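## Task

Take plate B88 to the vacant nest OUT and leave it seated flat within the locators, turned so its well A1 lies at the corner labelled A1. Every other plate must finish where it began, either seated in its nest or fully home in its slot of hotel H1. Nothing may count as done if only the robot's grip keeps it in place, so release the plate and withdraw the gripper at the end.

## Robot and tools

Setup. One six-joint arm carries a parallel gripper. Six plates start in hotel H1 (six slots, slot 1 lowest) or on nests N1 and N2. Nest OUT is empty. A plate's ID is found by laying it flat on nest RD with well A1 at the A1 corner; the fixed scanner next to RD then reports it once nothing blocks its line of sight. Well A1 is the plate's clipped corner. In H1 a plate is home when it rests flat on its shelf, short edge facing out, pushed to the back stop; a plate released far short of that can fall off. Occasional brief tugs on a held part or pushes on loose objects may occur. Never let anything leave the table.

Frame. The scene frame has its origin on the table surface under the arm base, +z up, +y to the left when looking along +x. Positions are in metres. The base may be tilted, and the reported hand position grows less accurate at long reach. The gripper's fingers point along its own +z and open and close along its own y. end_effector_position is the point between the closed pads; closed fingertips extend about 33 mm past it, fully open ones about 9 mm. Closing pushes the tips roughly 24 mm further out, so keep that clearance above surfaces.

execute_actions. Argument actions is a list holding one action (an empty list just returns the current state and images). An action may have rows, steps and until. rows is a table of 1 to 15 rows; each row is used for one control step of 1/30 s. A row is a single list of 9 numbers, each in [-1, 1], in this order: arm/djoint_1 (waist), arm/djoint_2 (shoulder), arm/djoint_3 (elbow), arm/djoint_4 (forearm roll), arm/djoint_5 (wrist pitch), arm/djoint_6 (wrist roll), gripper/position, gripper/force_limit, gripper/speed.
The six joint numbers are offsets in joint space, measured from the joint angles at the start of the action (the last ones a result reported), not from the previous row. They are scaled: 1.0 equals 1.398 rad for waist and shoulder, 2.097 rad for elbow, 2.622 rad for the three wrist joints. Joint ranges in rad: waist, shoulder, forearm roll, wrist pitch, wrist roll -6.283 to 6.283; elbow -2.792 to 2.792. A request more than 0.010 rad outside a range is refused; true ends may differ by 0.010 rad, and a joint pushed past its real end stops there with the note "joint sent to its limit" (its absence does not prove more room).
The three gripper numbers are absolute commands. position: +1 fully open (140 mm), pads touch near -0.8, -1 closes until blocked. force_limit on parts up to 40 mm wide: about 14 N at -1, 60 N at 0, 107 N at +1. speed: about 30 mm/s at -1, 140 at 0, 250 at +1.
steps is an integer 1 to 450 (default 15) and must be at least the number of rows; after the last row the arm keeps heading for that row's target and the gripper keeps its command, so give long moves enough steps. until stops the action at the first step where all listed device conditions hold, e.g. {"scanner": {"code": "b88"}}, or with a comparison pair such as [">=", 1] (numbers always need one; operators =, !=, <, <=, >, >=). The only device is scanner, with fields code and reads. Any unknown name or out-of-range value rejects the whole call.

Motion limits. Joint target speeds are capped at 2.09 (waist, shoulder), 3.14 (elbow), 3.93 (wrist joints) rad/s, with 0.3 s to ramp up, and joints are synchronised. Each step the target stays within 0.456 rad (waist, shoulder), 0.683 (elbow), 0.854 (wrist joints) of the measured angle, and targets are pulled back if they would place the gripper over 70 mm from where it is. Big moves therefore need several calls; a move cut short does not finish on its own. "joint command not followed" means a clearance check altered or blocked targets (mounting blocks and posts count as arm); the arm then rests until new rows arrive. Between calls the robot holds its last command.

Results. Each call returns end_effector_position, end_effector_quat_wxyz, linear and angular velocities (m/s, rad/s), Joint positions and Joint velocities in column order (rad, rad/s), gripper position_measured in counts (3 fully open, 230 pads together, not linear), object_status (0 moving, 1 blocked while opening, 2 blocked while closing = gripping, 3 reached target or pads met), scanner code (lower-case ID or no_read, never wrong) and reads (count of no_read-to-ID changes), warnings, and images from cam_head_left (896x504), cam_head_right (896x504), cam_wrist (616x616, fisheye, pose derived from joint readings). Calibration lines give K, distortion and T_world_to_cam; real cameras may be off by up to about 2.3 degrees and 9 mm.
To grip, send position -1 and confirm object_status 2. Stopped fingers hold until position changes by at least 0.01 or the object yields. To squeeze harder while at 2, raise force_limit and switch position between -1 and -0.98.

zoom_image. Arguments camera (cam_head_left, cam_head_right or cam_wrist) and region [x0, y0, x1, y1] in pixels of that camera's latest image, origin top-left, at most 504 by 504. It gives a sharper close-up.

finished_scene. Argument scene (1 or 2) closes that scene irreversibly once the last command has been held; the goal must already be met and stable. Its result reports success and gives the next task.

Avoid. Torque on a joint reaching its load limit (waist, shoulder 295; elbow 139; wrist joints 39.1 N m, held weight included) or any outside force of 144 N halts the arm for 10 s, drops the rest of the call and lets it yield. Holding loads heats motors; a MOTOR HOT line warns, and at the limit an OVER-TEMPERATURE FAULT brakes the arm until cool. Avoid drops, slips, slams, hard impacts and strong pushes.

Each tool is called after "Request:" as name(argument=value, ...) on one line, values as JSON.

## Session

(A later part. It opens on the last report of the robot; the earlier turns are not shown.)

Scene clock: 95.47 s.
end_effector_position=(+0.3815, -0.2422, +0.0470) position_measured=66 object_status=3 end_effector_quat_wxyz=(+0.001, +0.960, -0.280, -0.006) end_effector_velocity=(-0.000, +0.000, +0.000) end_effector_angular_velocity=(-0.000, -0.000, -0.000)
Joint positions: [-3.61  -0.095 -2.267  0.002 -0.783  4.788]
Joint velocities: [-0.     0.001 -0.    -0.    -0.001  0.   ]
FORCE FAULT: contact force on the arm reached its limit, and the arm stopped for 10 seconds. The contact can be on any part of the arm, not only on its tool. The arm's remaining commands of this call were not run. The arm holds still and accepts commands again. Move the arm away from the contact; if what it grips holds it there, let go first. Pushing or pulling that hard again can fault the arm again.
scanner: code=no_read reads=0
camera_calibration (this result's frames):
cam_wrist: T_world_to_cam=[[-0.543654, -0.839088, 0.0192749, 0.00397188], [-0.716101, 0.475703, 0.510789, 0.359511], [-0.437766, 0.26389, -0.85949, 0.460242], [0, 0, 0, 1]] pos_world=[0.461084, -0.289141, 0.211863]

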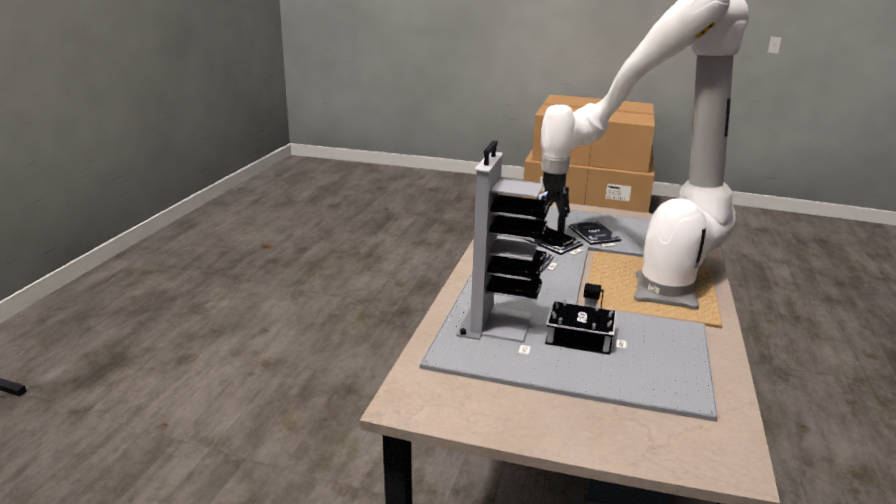

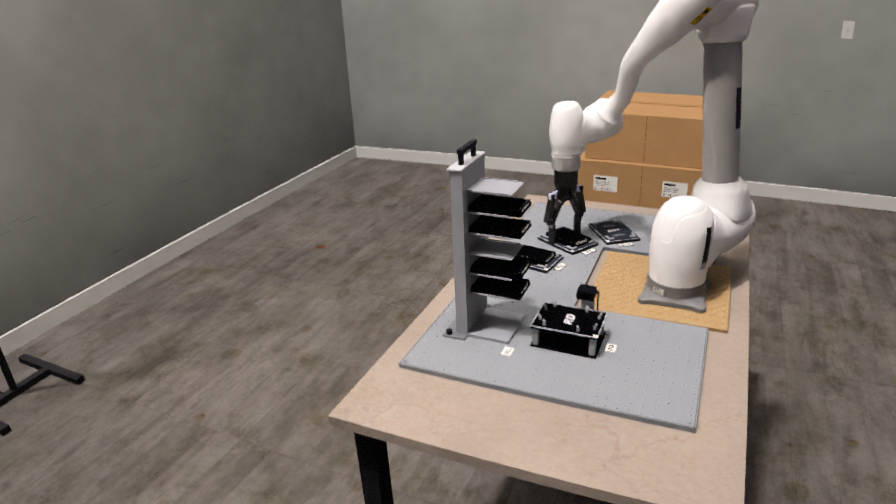

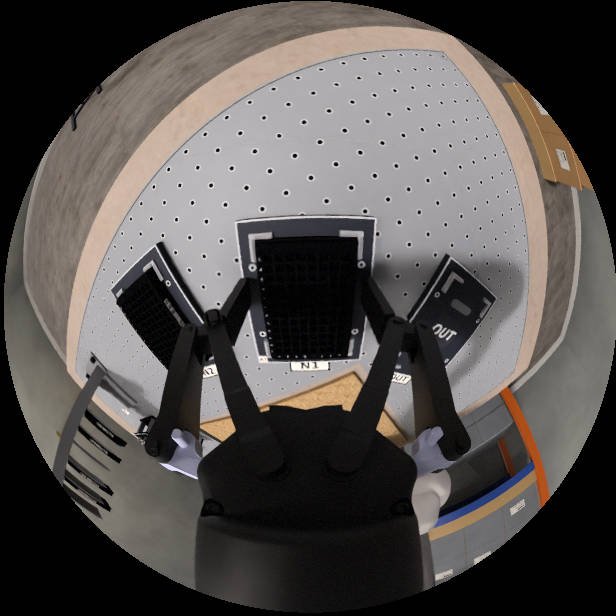

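Request:
execute_actions(actions=[{"rows":[[0,0.012,0.006,0,-0.011,0,1,0,0]],"steps":30}])

Request:
execute_actions(actions=[{"rows":[[0,-0.027,-0.0135,0,0.025,0,1,0,-0.5]],"steps":40}])

Request:
execute_actions(actions=[{"rows":[[0,0,0,0,0,0,-1,0,-0.5]],"steps":40}])

Scene clock: 100.47 s.
end_effector_position=(+0.3828, -0.2428, +0.0596) position_measured=3 object_status=3 end_effector_quat_wxyz=(+0.001, +0.960, -0.280, -0.006) end_effector_velocity=(-0.000, -0.000, +0.000) end_effector_angular_velocity=(-0.000, +0.000, -0.001)
Joint positions: [-3.61  -0.079 -2.255  0.002 -0.812  4.788]
Joint velocities: [-0.  0. -0. -0. -0.  0.]
scanner: code=no_read reads=0
camera_calibration (this result's frames):
cam_wrist: T_world_to_cam=[[-0.54363, -0.839106, 0.0191931, 0.00391523], [-0.716365, 0.475783, 0.510344, 0.354432], [-0.437364, 0.263689, -0.859756, 0.471598], [0, 0, 0, 1]] pos_world=[0.462292, -0.289703, 0.224502]

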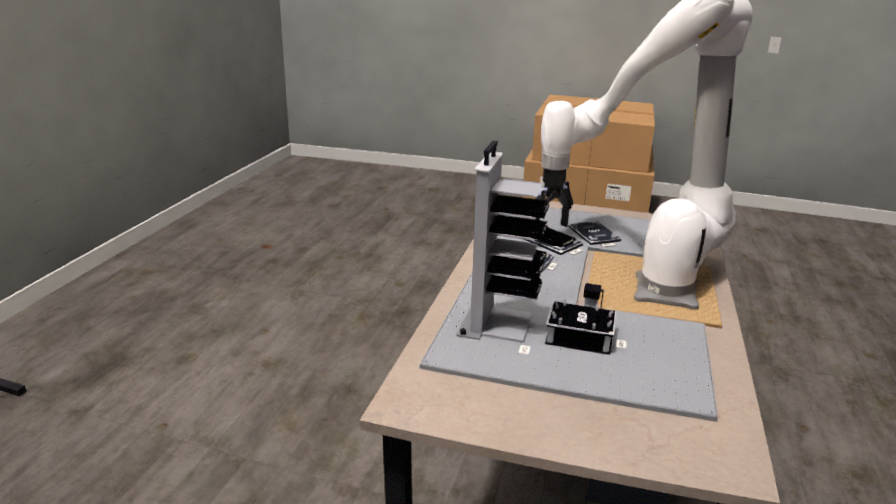

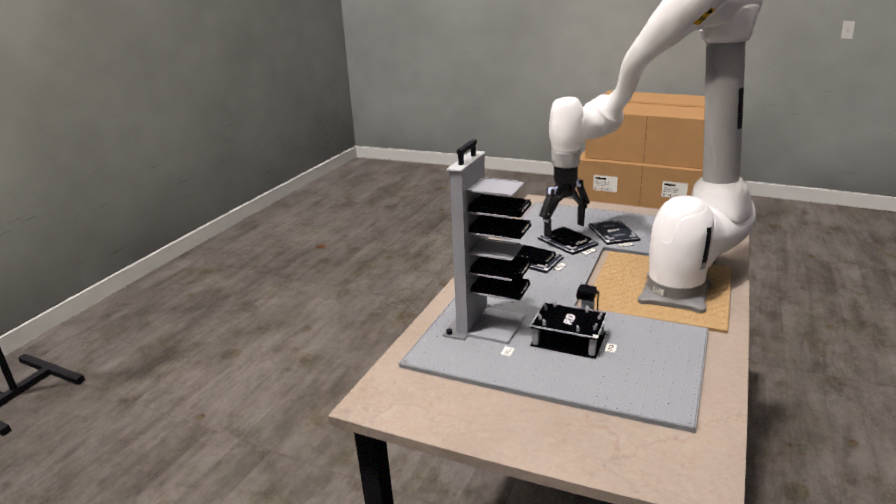

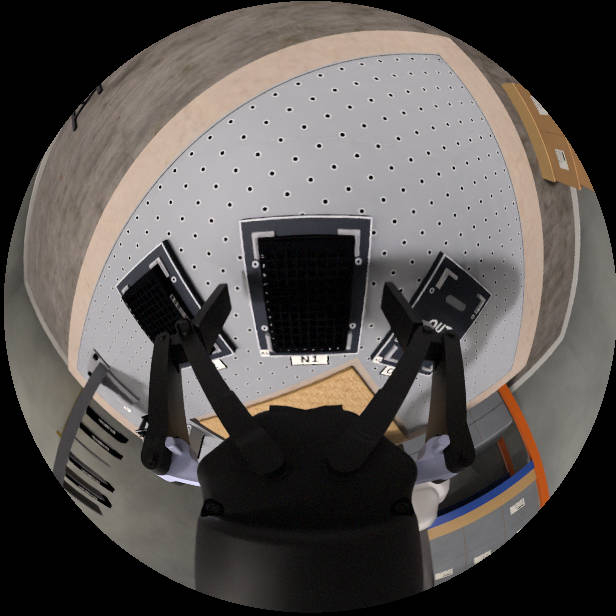

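Scene clock: 101.80 s.
end_effector_position=(+0.3797, -0.2413, +0.0315) position_measured=3 object_status=3 end_effector_quat_wxyz=(+0.001, +0.960, -0.280, -0.006) end_effector_velocity=(+0.000, -0.000, +0.001) end_effector_angular_velocity=(-0.001, -0.001, -0.001)
Joint positions: [-3.61  -0.116 -2.283  0.002 -0.746  4.788]
Joint velocities: [-0.     0.001 -0.    -0.    -0.     0.   ]
scanner: code=no_read reads=0
camera_calibration (this result's frames):
cam_wrist: T_world_to_cam=[[-0.543693, -0.839062, 0.0193244, 0.00402366], [-0.716067, 0.475759, 0.510785, 0.365683], [-0.437774, 0.263872, -0.859491, 0.445876], [0, 0, 0, 1]] pos_world=[0.459234, -0.288255, 0.196363]

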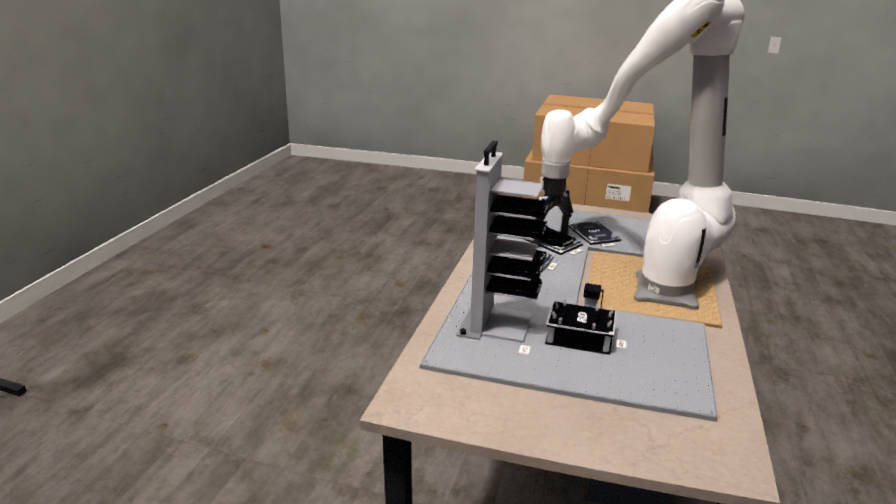

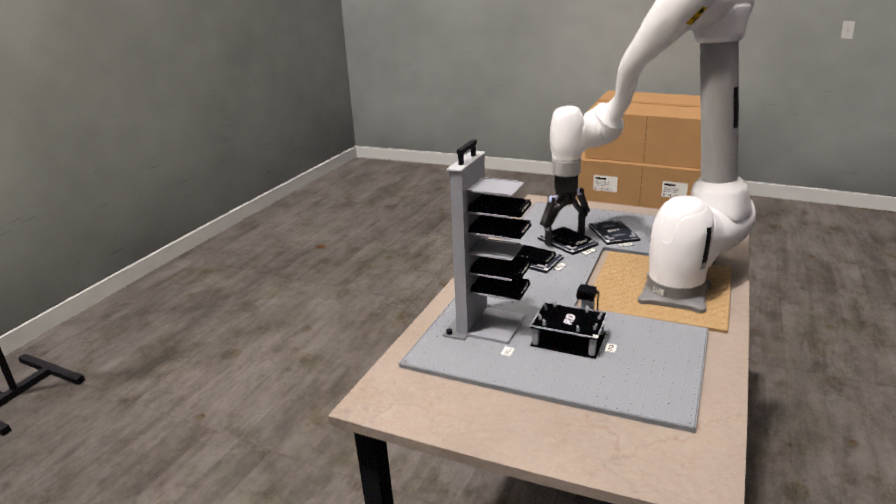

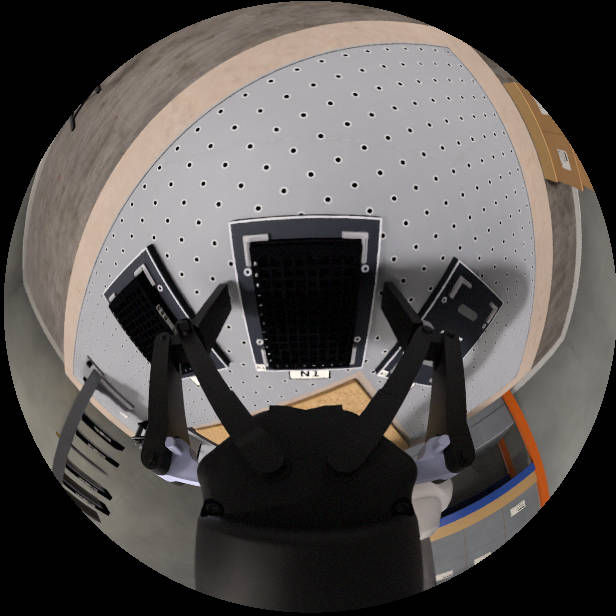

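Scene clock: 103.13 s.
end_effector_position=(+0.3797, -0.2413, +0.0315) position_measured=45 object_status=2 end_effector_quat_wxyz=(+0.001, +0.960, -0.280, -0.006) end_effector_velocity=(+0.000, -0.000, +0.000) end_effector_angular_velocity=(-0.001, -0.001, -0.000)
Joint positions: [-3.61  -0.116 -2.283  0.002 -0.746  4.788]
Joint velocities: [-0.     0.001 -0.    -0.     0.    -0.   ]
scanner: code=no_read reads=0
camera_calibration (this result's frames):
cam_wrist: T_world_to_cam=[[-0.543687, -0.839065, 0.0193425, 0.00400798], [-0.716065, 0.475761, 0.510787, 0.365682], [-0.437786, 0.263857, -0.85949, 0.445874], [0, 0, 0, 1]] pos_world=[0.459228, -0.288261, 0.196361]

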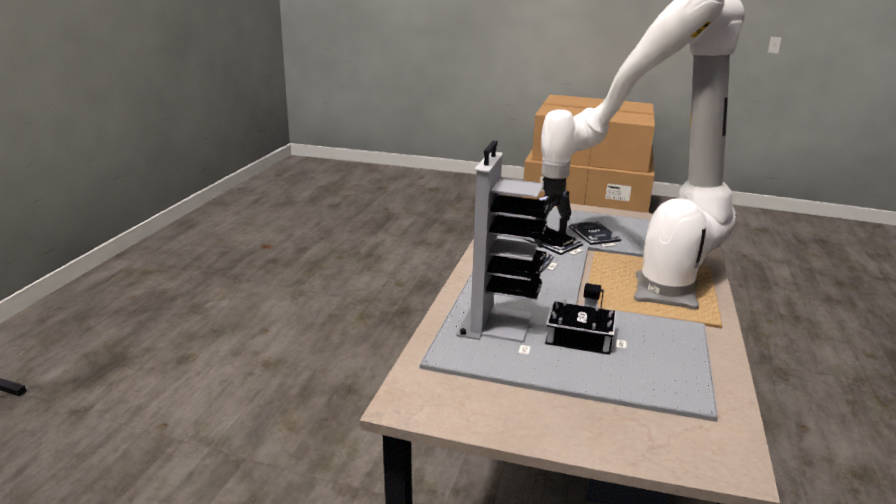

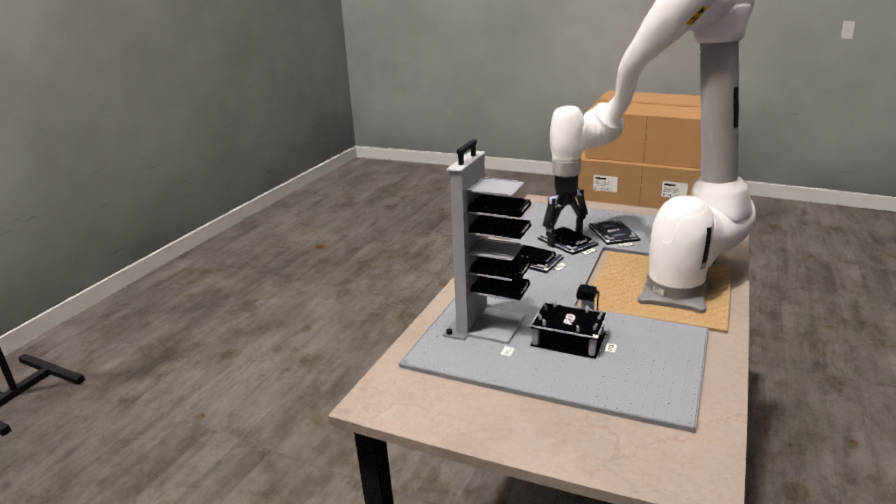

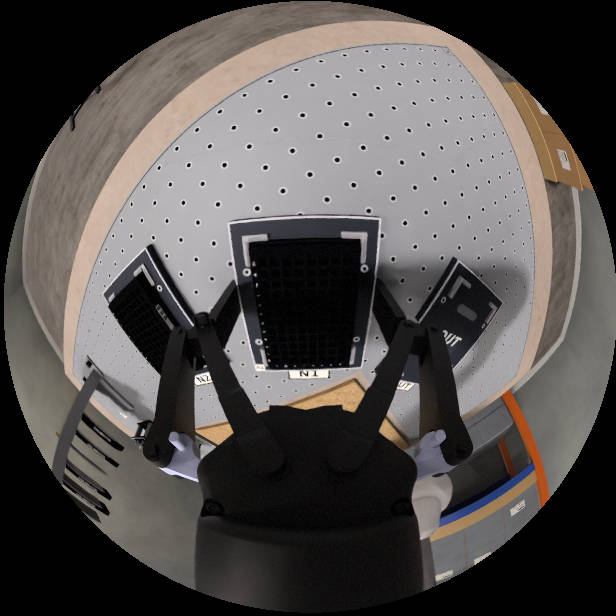

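Request:
execute_actions(actions=[{"rows":[[0,0,0,0,0,0,1,0,0],[0,0,0,0,0,0,1,0,0],[0,0,0,0,0,0,1,0,0],[0,0,0,0,0,0,1,0,0],[0,0,0,0,0,0,1,0,0],[0,0,0,0,0,0,1,0,0],[0,0.022,0.011,0,-0.02,0,1,0,0]],"steps":35}])

Request:
execute_actions(actions=[{"rows":[[0,0,0,0,0,0,-1,0,-0.5]],"steps":45}])

Scene clock: 108.93 s.
end_effector_position=(+0.3826, -0.2427, +0.0543) position_measured=3 object_status=3 end_effector_quat_wxyz=(+0.001, +0.960, -0.280, -0.005) end_effector_velocity=(+0.000, -0.000, -0.000) end_effector_angular_velocity=(-0.000, -0.000, -0.001)
Joint positions: [-3.61  -0.086 -2.26   0.002 -0.799  4.788]
Joint velocities: [-0.    -0.    -0.    -0.     0.     0.001]
scanner: code=no_read reads=0
camera_calibration (this result's frames):
cam_wrist: T_world_to_cam=[[-0.54365, -0.839093, 0.0191554, 0.00396958], [-0.716744, 0.476014, 0.509597, 0.357209], [-0.436717, 0.263313, -0.8602, 0.466656], [0, 0, 0, 1]] pos_world=[0.461982, -0.289582, 0.219309]

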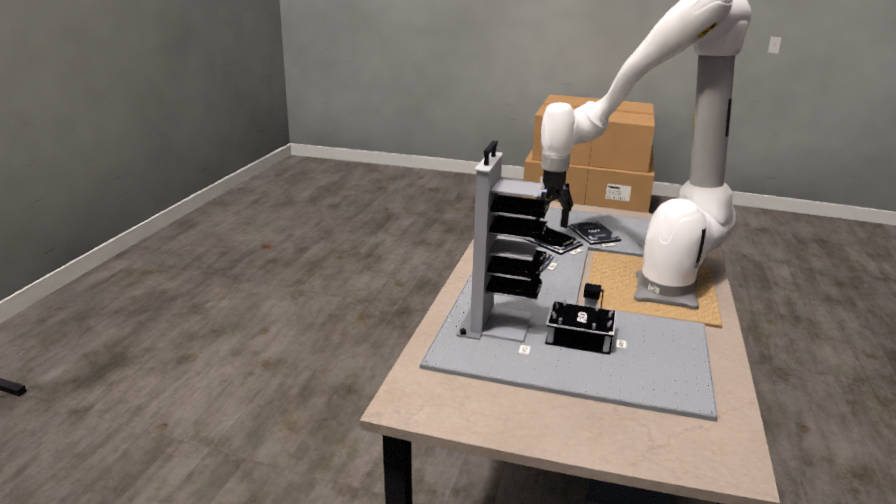

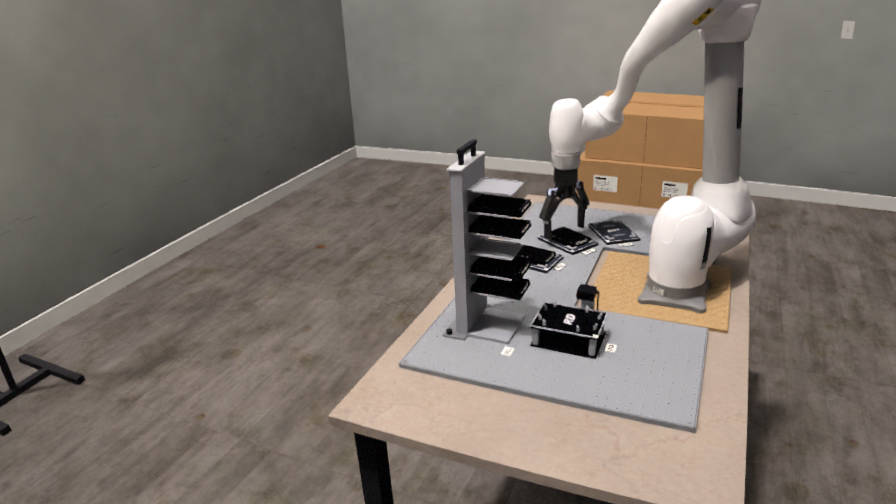

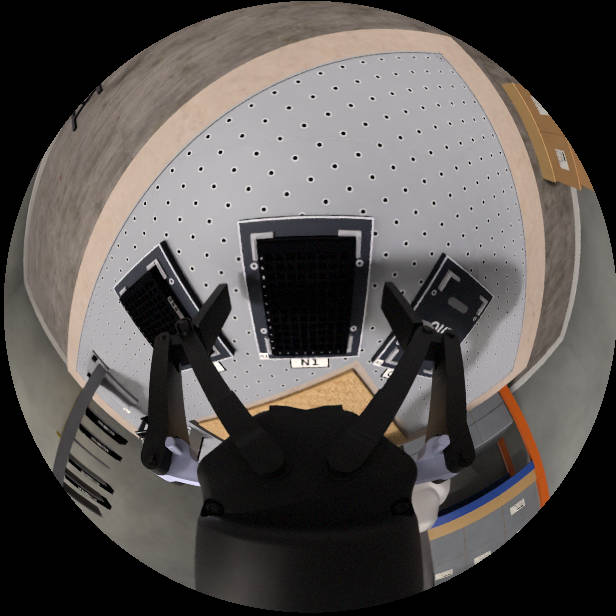

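Scene clock: 110.43 s.
end_effector_position=(+0.3827, -0.2428, +0.0544) position_measured=106 object_status=2 end_effector_quat_wxyz=(+0.001, +0.960, -0.280, -0.005) end_effector_velocity=(-0.001, +0.000, -0.000) end_effector_angular_velocity=(+0.001, +0.001, -0.001)
Joint positions: [-3.61  -0.086 -2.26   0.002 -0.799  4.788]
Joint velocities: [-0.001 -0.    -0.001  0.    -0.    -0.   ]
scanner: code=no_read reads=0
camera_calibration (this result's frames):
cam_wrist: T_world_to_cam=[[-0.543633, -0.839104, 0.0191642, 0.00395724], [-0.716863, 0.47607, 0.509377, 0.35735], [-0.436543, 0.263176, -0.86033, 0.466713], [0, 0, 0, 1]] pos_world=[0.462063, -0.289631, 0.219426]

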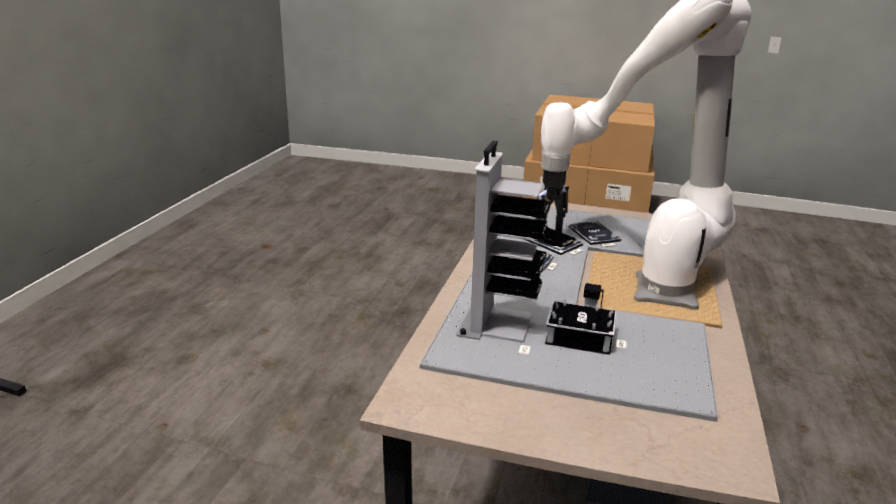

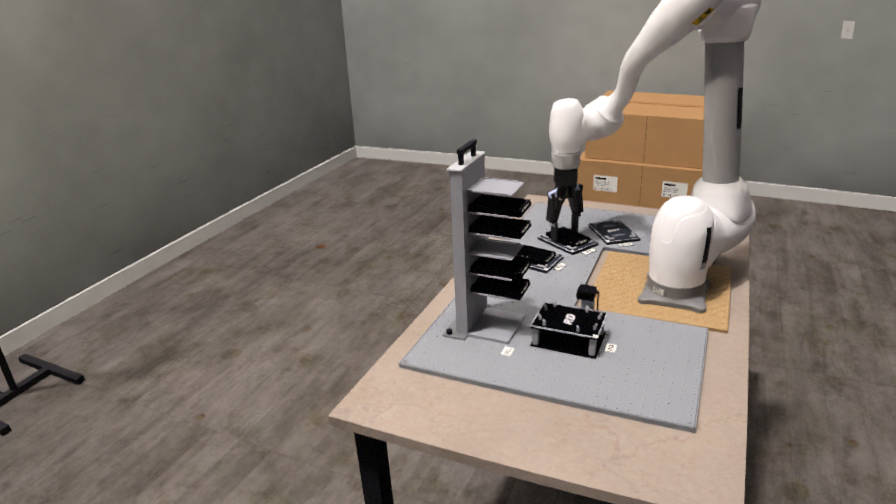

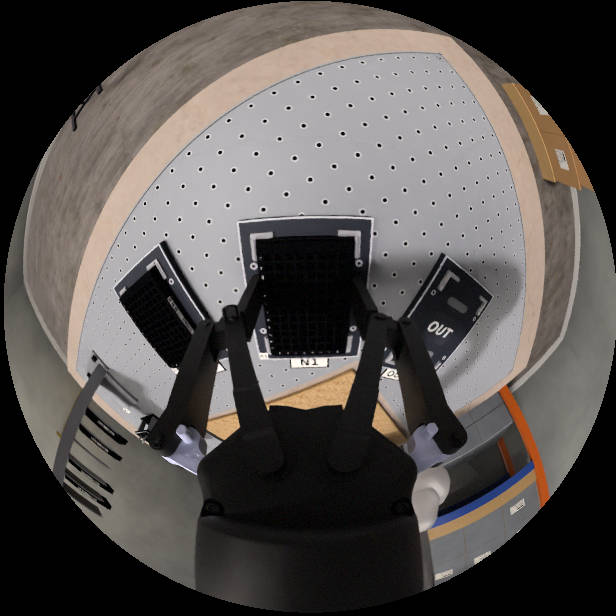

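Request:
execute_actions(actions=[{"rows":[[0,0.1,0.05,0,-0.094,0,-1,0,0]],"steps":35}])

Request:
execute_actions(actions=[{"rows":[[0,0.2,0.335,0,-0.372,0,-1,0,0]],"steps":60}])

Request:
execute_actions(actions=[{"rows":[[1,0,0,0,0,0,-1,0,0]],"steps":60}])

Request:
execute_actions(actions=[{"rows":[[0.16,0,0,0,0,0,-1,0,0]],"steps":30}])

Scene clock: 125.07 s.
end_effector_position=(+0.3799, -0.2406, +0.1642) position_measured=108 object_status=2 end_effector_quat_wxyz=(+0.001, +0.960, -0.280, -0.006) end_effector_velocity=(+0.000, +0.000, -0.000) end_effector_angular_velocity=(-0.000, -0.000, +0.001)
Joint positions: [-3.61   0.054 -2.155  0.002 -1.045  4.788]
Joint velocities: [ 0.001 -0.    -0.     0.     0.001  0.   ]
scanner: code=no_read reads=0
camera_calibration (this result's frames):
cam_wrist: T_world_to_cam=[[-0.543324, -0.839307, 0.0190428, 0.00204519], [-0.7163, 0.475287, 0.510898, 0.297669], [-0.437851, 0.263942, -0.859431, 0.55989], [0, 0, 0, 1]] pos_world=[0.45948, -0.28754, 0.32907]

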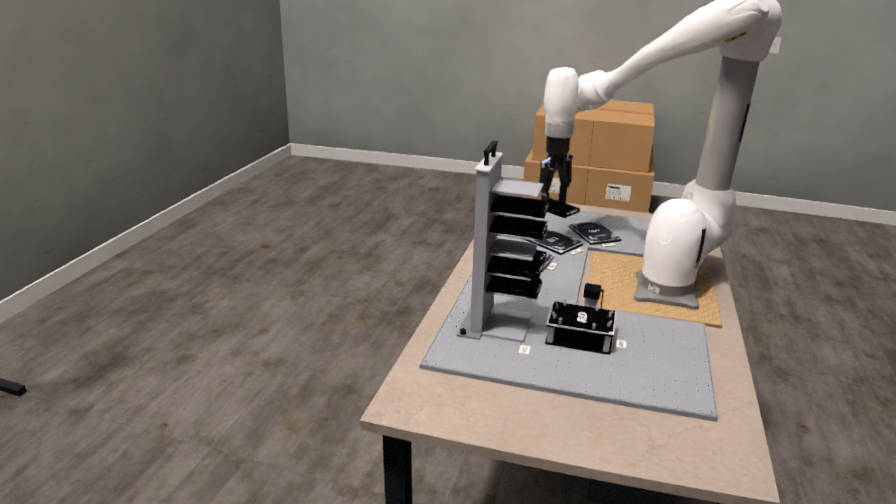

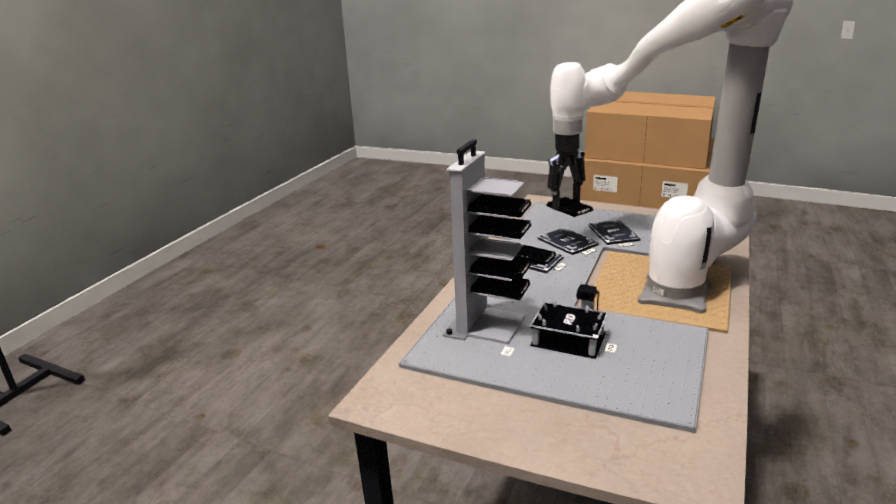

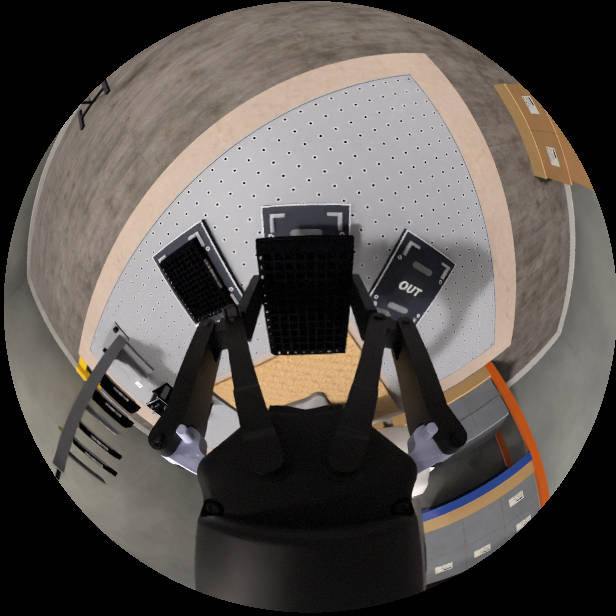

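Scene clock: 127.07 s.
end_effector_position=(+0.2549, -0.1710, +0.6588) position_measured=108 object_status=2 end_effector_quat_wxyz=(+0.001, +0.960, -0.279, -0.003) end_effector_velocity=(-0.000, +0.000, +0.000) end_effector_angular_velocity=(+0.000, +0.000, +0.000)
Joint positions: [-3.61   0.334 -1.452  0.002 -2.02   4.788]
Joint velocities: [-0.     0.    -0.     0.    -0.001 -0.001]
scanner: code=no_read reads=0
camera_calibration (this result's frames):
cam_wrist: T_world_to_cam=[[-0.542022, -0.840163, 0.0183915, -0.0169173], [-0.72023, 0.475702, 0.504952, -0.0726452], [-0.43299, 0.260449, -0.862952, 0.912316], [0, 0, 0, 1]] pos_world=[0.333533, -0.217268, 0.824278]

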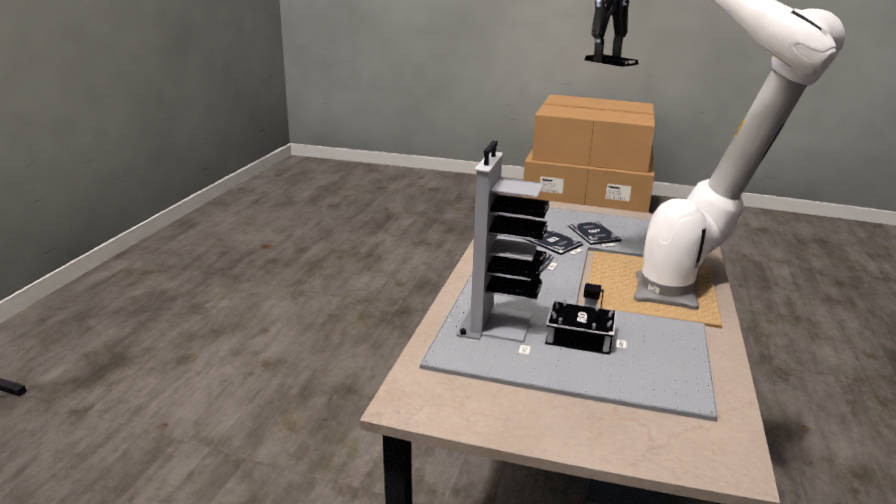

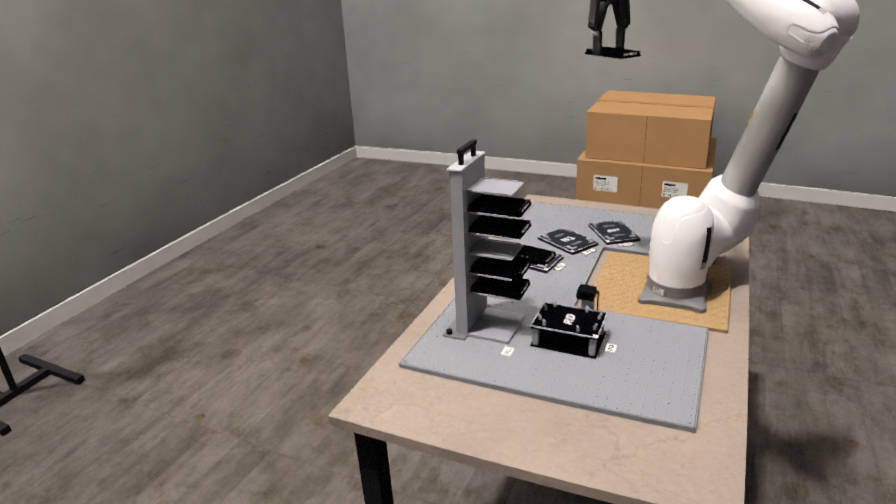

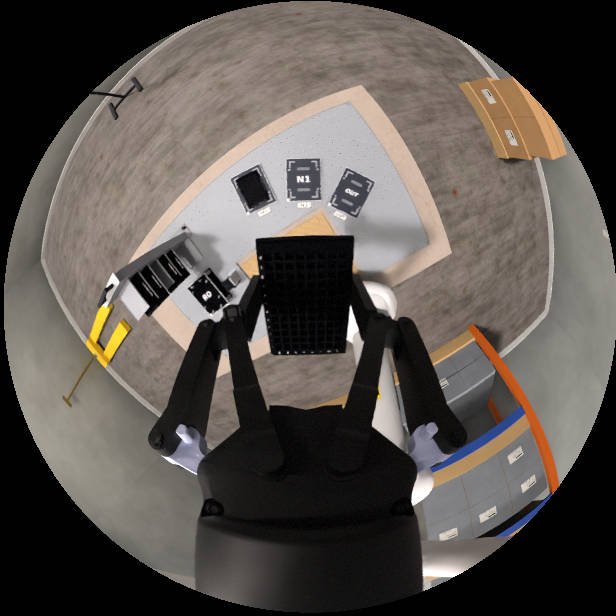

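Scene clock: 129.07 s.
end_effector_position=(+0.2176, +0.2166, +0.6588) position_measured=108 object_status=2 end_effector_quat_wxyz=(-0.003, +0.915, +0.404, -0.003) end_effector_velocity=(+0.000, +0.000, -0.000) end_effector_angular_velocity=(-0.001, +0.001, -0.000)
Joint positions: [-2.212  0.334 -1.452  0.002 -2.02   4.788]
Joint velocities: [-0.    -0.001 -0.    -0.     0.    -0.   ]
scanner: code=no_read reads=0
camera_calibration (this result's frames):
cam_wrist: T_world_to_cam=[[0.734642, -0.67842, 0.00688964, -0.0167595], [-0.588193, -0.631811, 0.50482, -0.0726273], [-0.338127, -0.374915, -0.863197, 0.912345], [0, 0, 0, 1]] pos_world=[0.278082, 0.284795, 0.824313]

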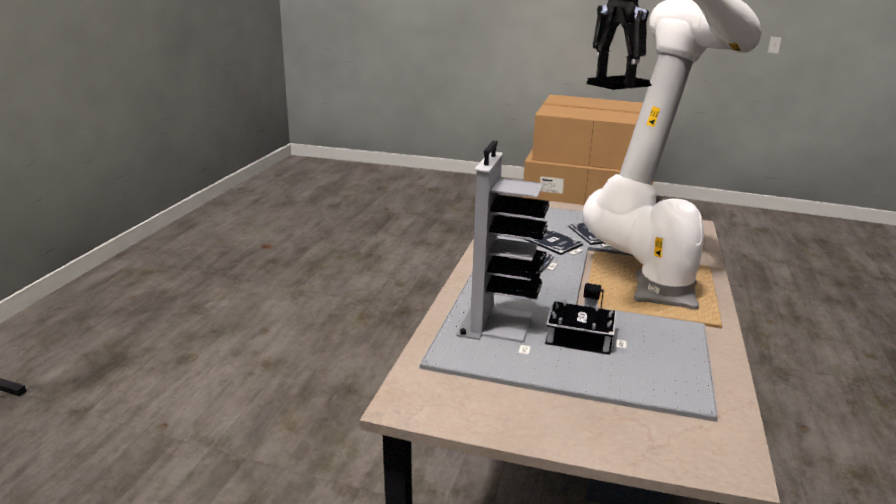

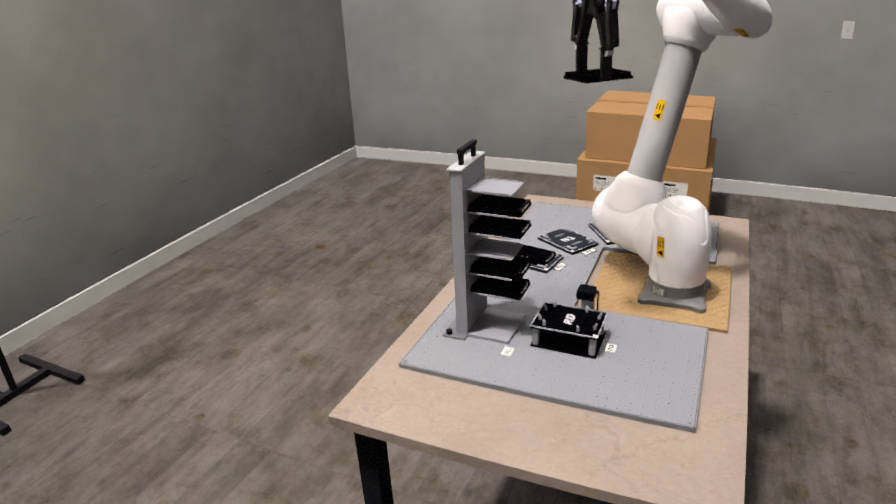

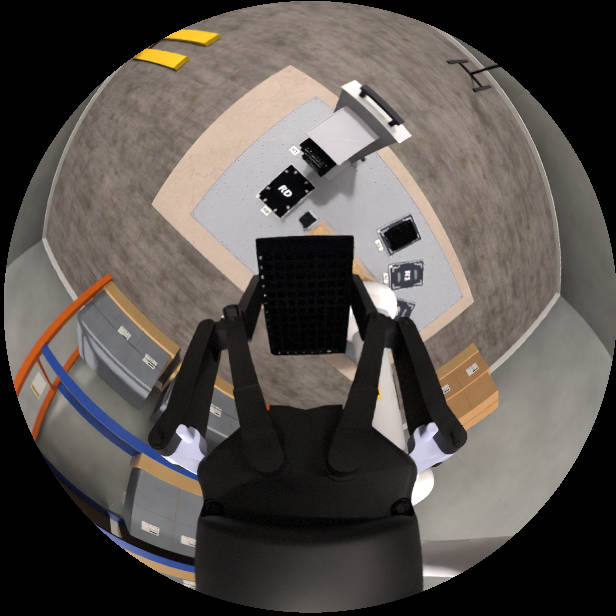

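Scene clock: 130.07 s.
end_effector_position=(+0.1644, +0.2582, +0.6592) position_measured=108 object_status=2 end_effector_quat_wxyz=(-0.003, +0.864, +0.504, -0.003) end_effector_velocity=(+0.000, -0.000, +0.000) end_effector_angular_velocity=(-0.000, -0.000, -0.000)
Joint positions: [-1.988  0.334 -1.452  0.002 -2.02   4.788]
Joint velocities: [-0.     0.     0.    -0.001 -0.001 -0.   ]
scanner: code=no_read reads=0
camera_calibration (this result's frames):
cam_wrist: T_world_to_cam=[[0.866837, -0.498561, 0.00554931, -0.0167457], [-0.433148, -0.7475, 0.503613, -0.0726223], [-0.246934, -0.438954, -0.863911, 0.912348], [0, 0, 0, 1]] pos_world=[0.208349, 0.337845, 0.824854]

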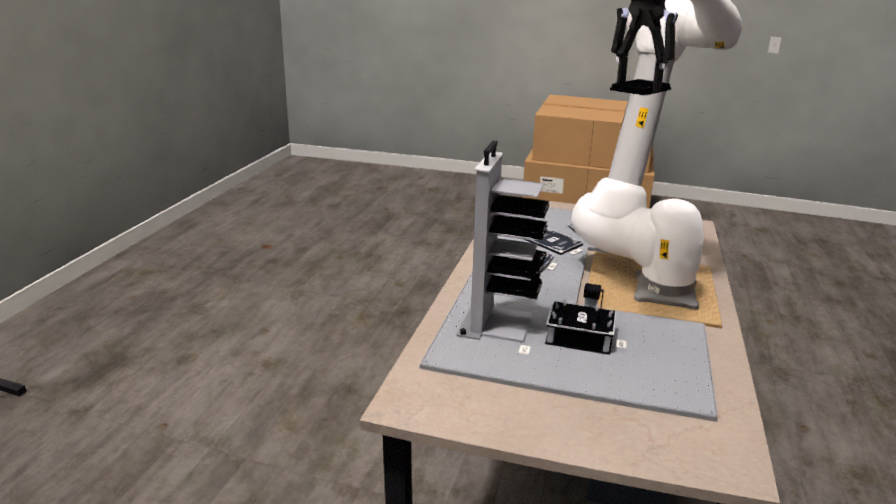

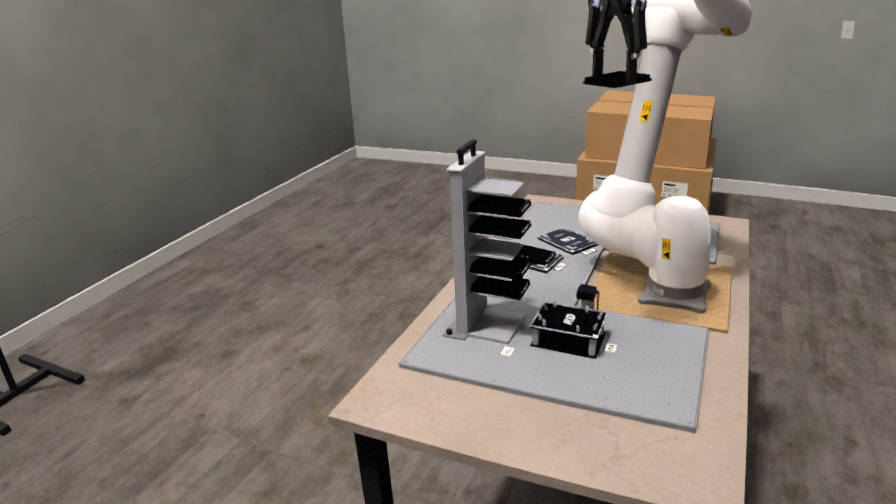

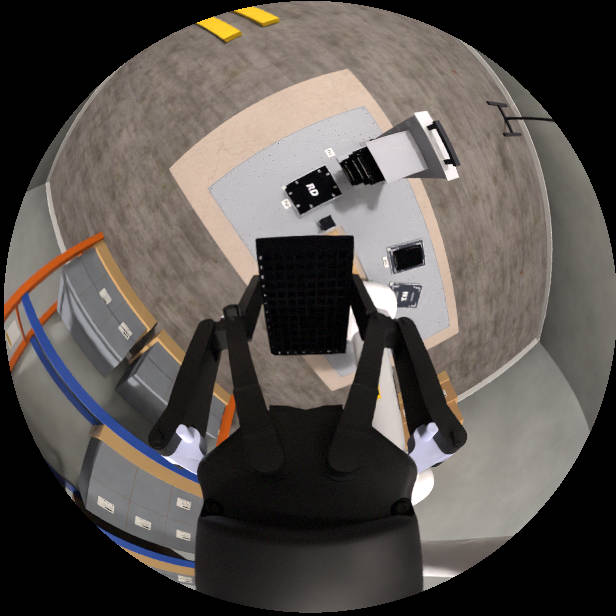

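Request:
zoom_image(camera="cam_wrist", region=[250, 110, 470, 250])

Region (250, 110, 470, 250) of cam_wrist's 616x616 image, scaled by 2.291, with more detail than that image has; it fills the top 321 rows of this view, and the rest is white.

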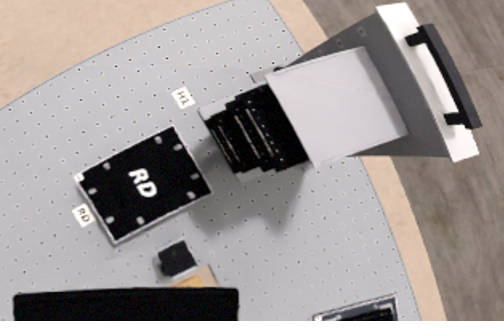

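Request:
execute_actions(actions=[{"rows":[[-0.023,-0.105,-0.355,0,0.338,0.39,-1,0,0]],"steps":60}])

Scene clock: 147.33 s.
end_effector_position=(+0.2091, +0.3321, +0.2002) position_measured=108 object_status=2 end_effector_quat_wxyz=(+0.001, +1.000, +0.000, -0.006) end_effector_velocity=(+0.000, -0.000, -0.000) end_effector_angular_velocity=(-0.001, +0.000, -0.001)
Joint positions: [-2.02   0.187 -2.197  0.002 -1.134  5.81 ]
Joint velocities: [-0.    -0.001  0.    -0.    -0.     0.001]
scanner: code=no_read reads=0
camera_calibration (this result's frames):
cam_wrist: T_world_to_cam=[[-0.00708955, -0.999827, 0.0171773, 0.33073], [-0.859399, 0.0148745, 0.511089, 0.0675431], [-0.511257, -0.0111387, -0.859356, 0.471561], [0, 0, 0, 1]] pos_world=[0.30148, 0.334921, 0.365037]

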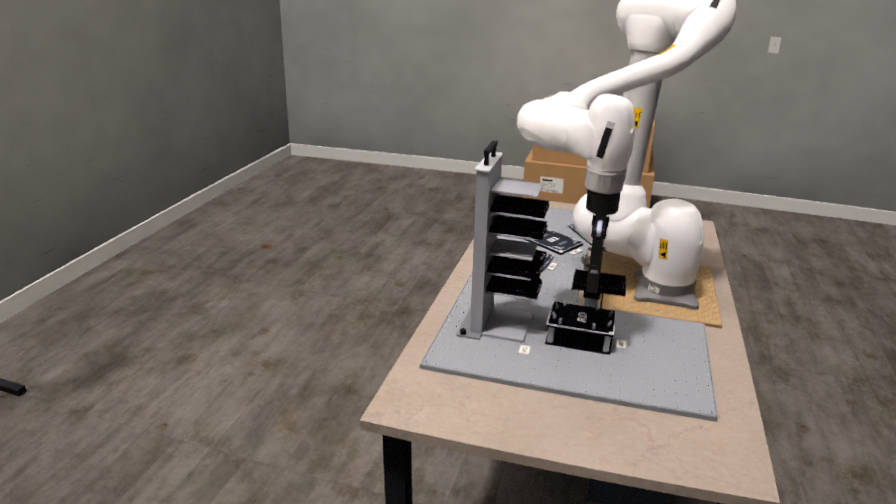

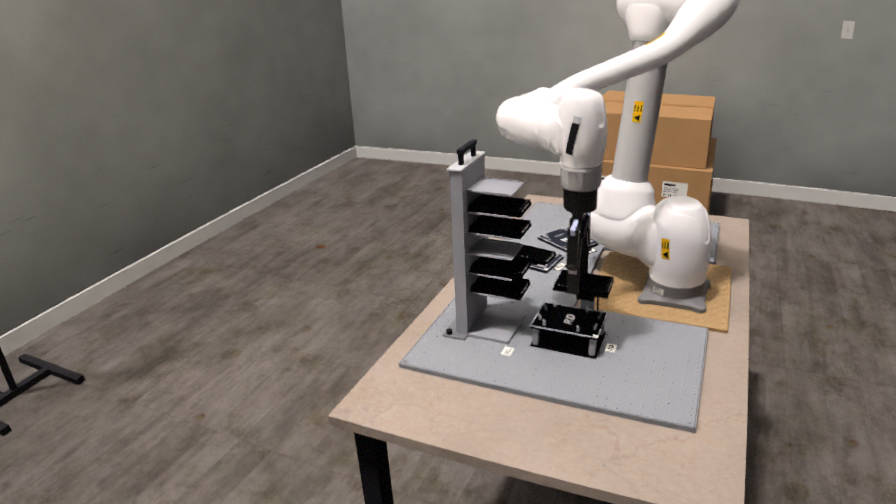

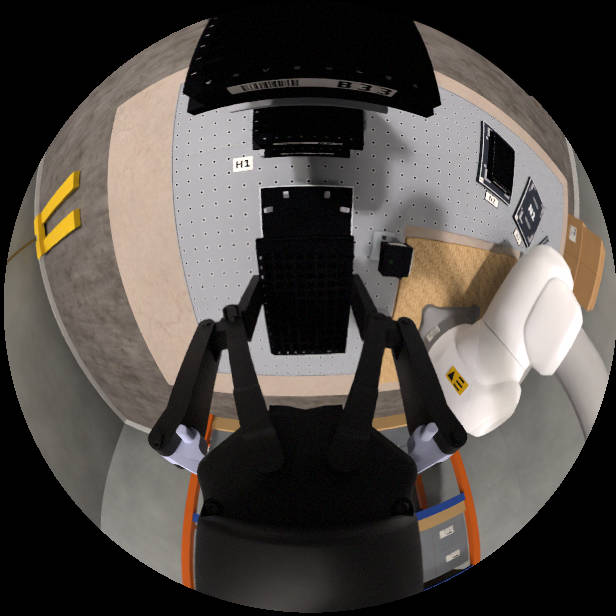

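Request:
zoom_image(camera="cam_wrist", region=[170, 10, 450, 200])

Region (170, 10, 450, 200) of cam_wrist's 616x616 image, scaled by 1.800, with more detail than that image has; it fills the top 342 rows of this view, and the rest is white.

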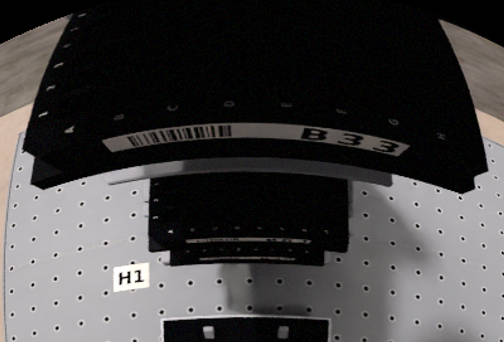

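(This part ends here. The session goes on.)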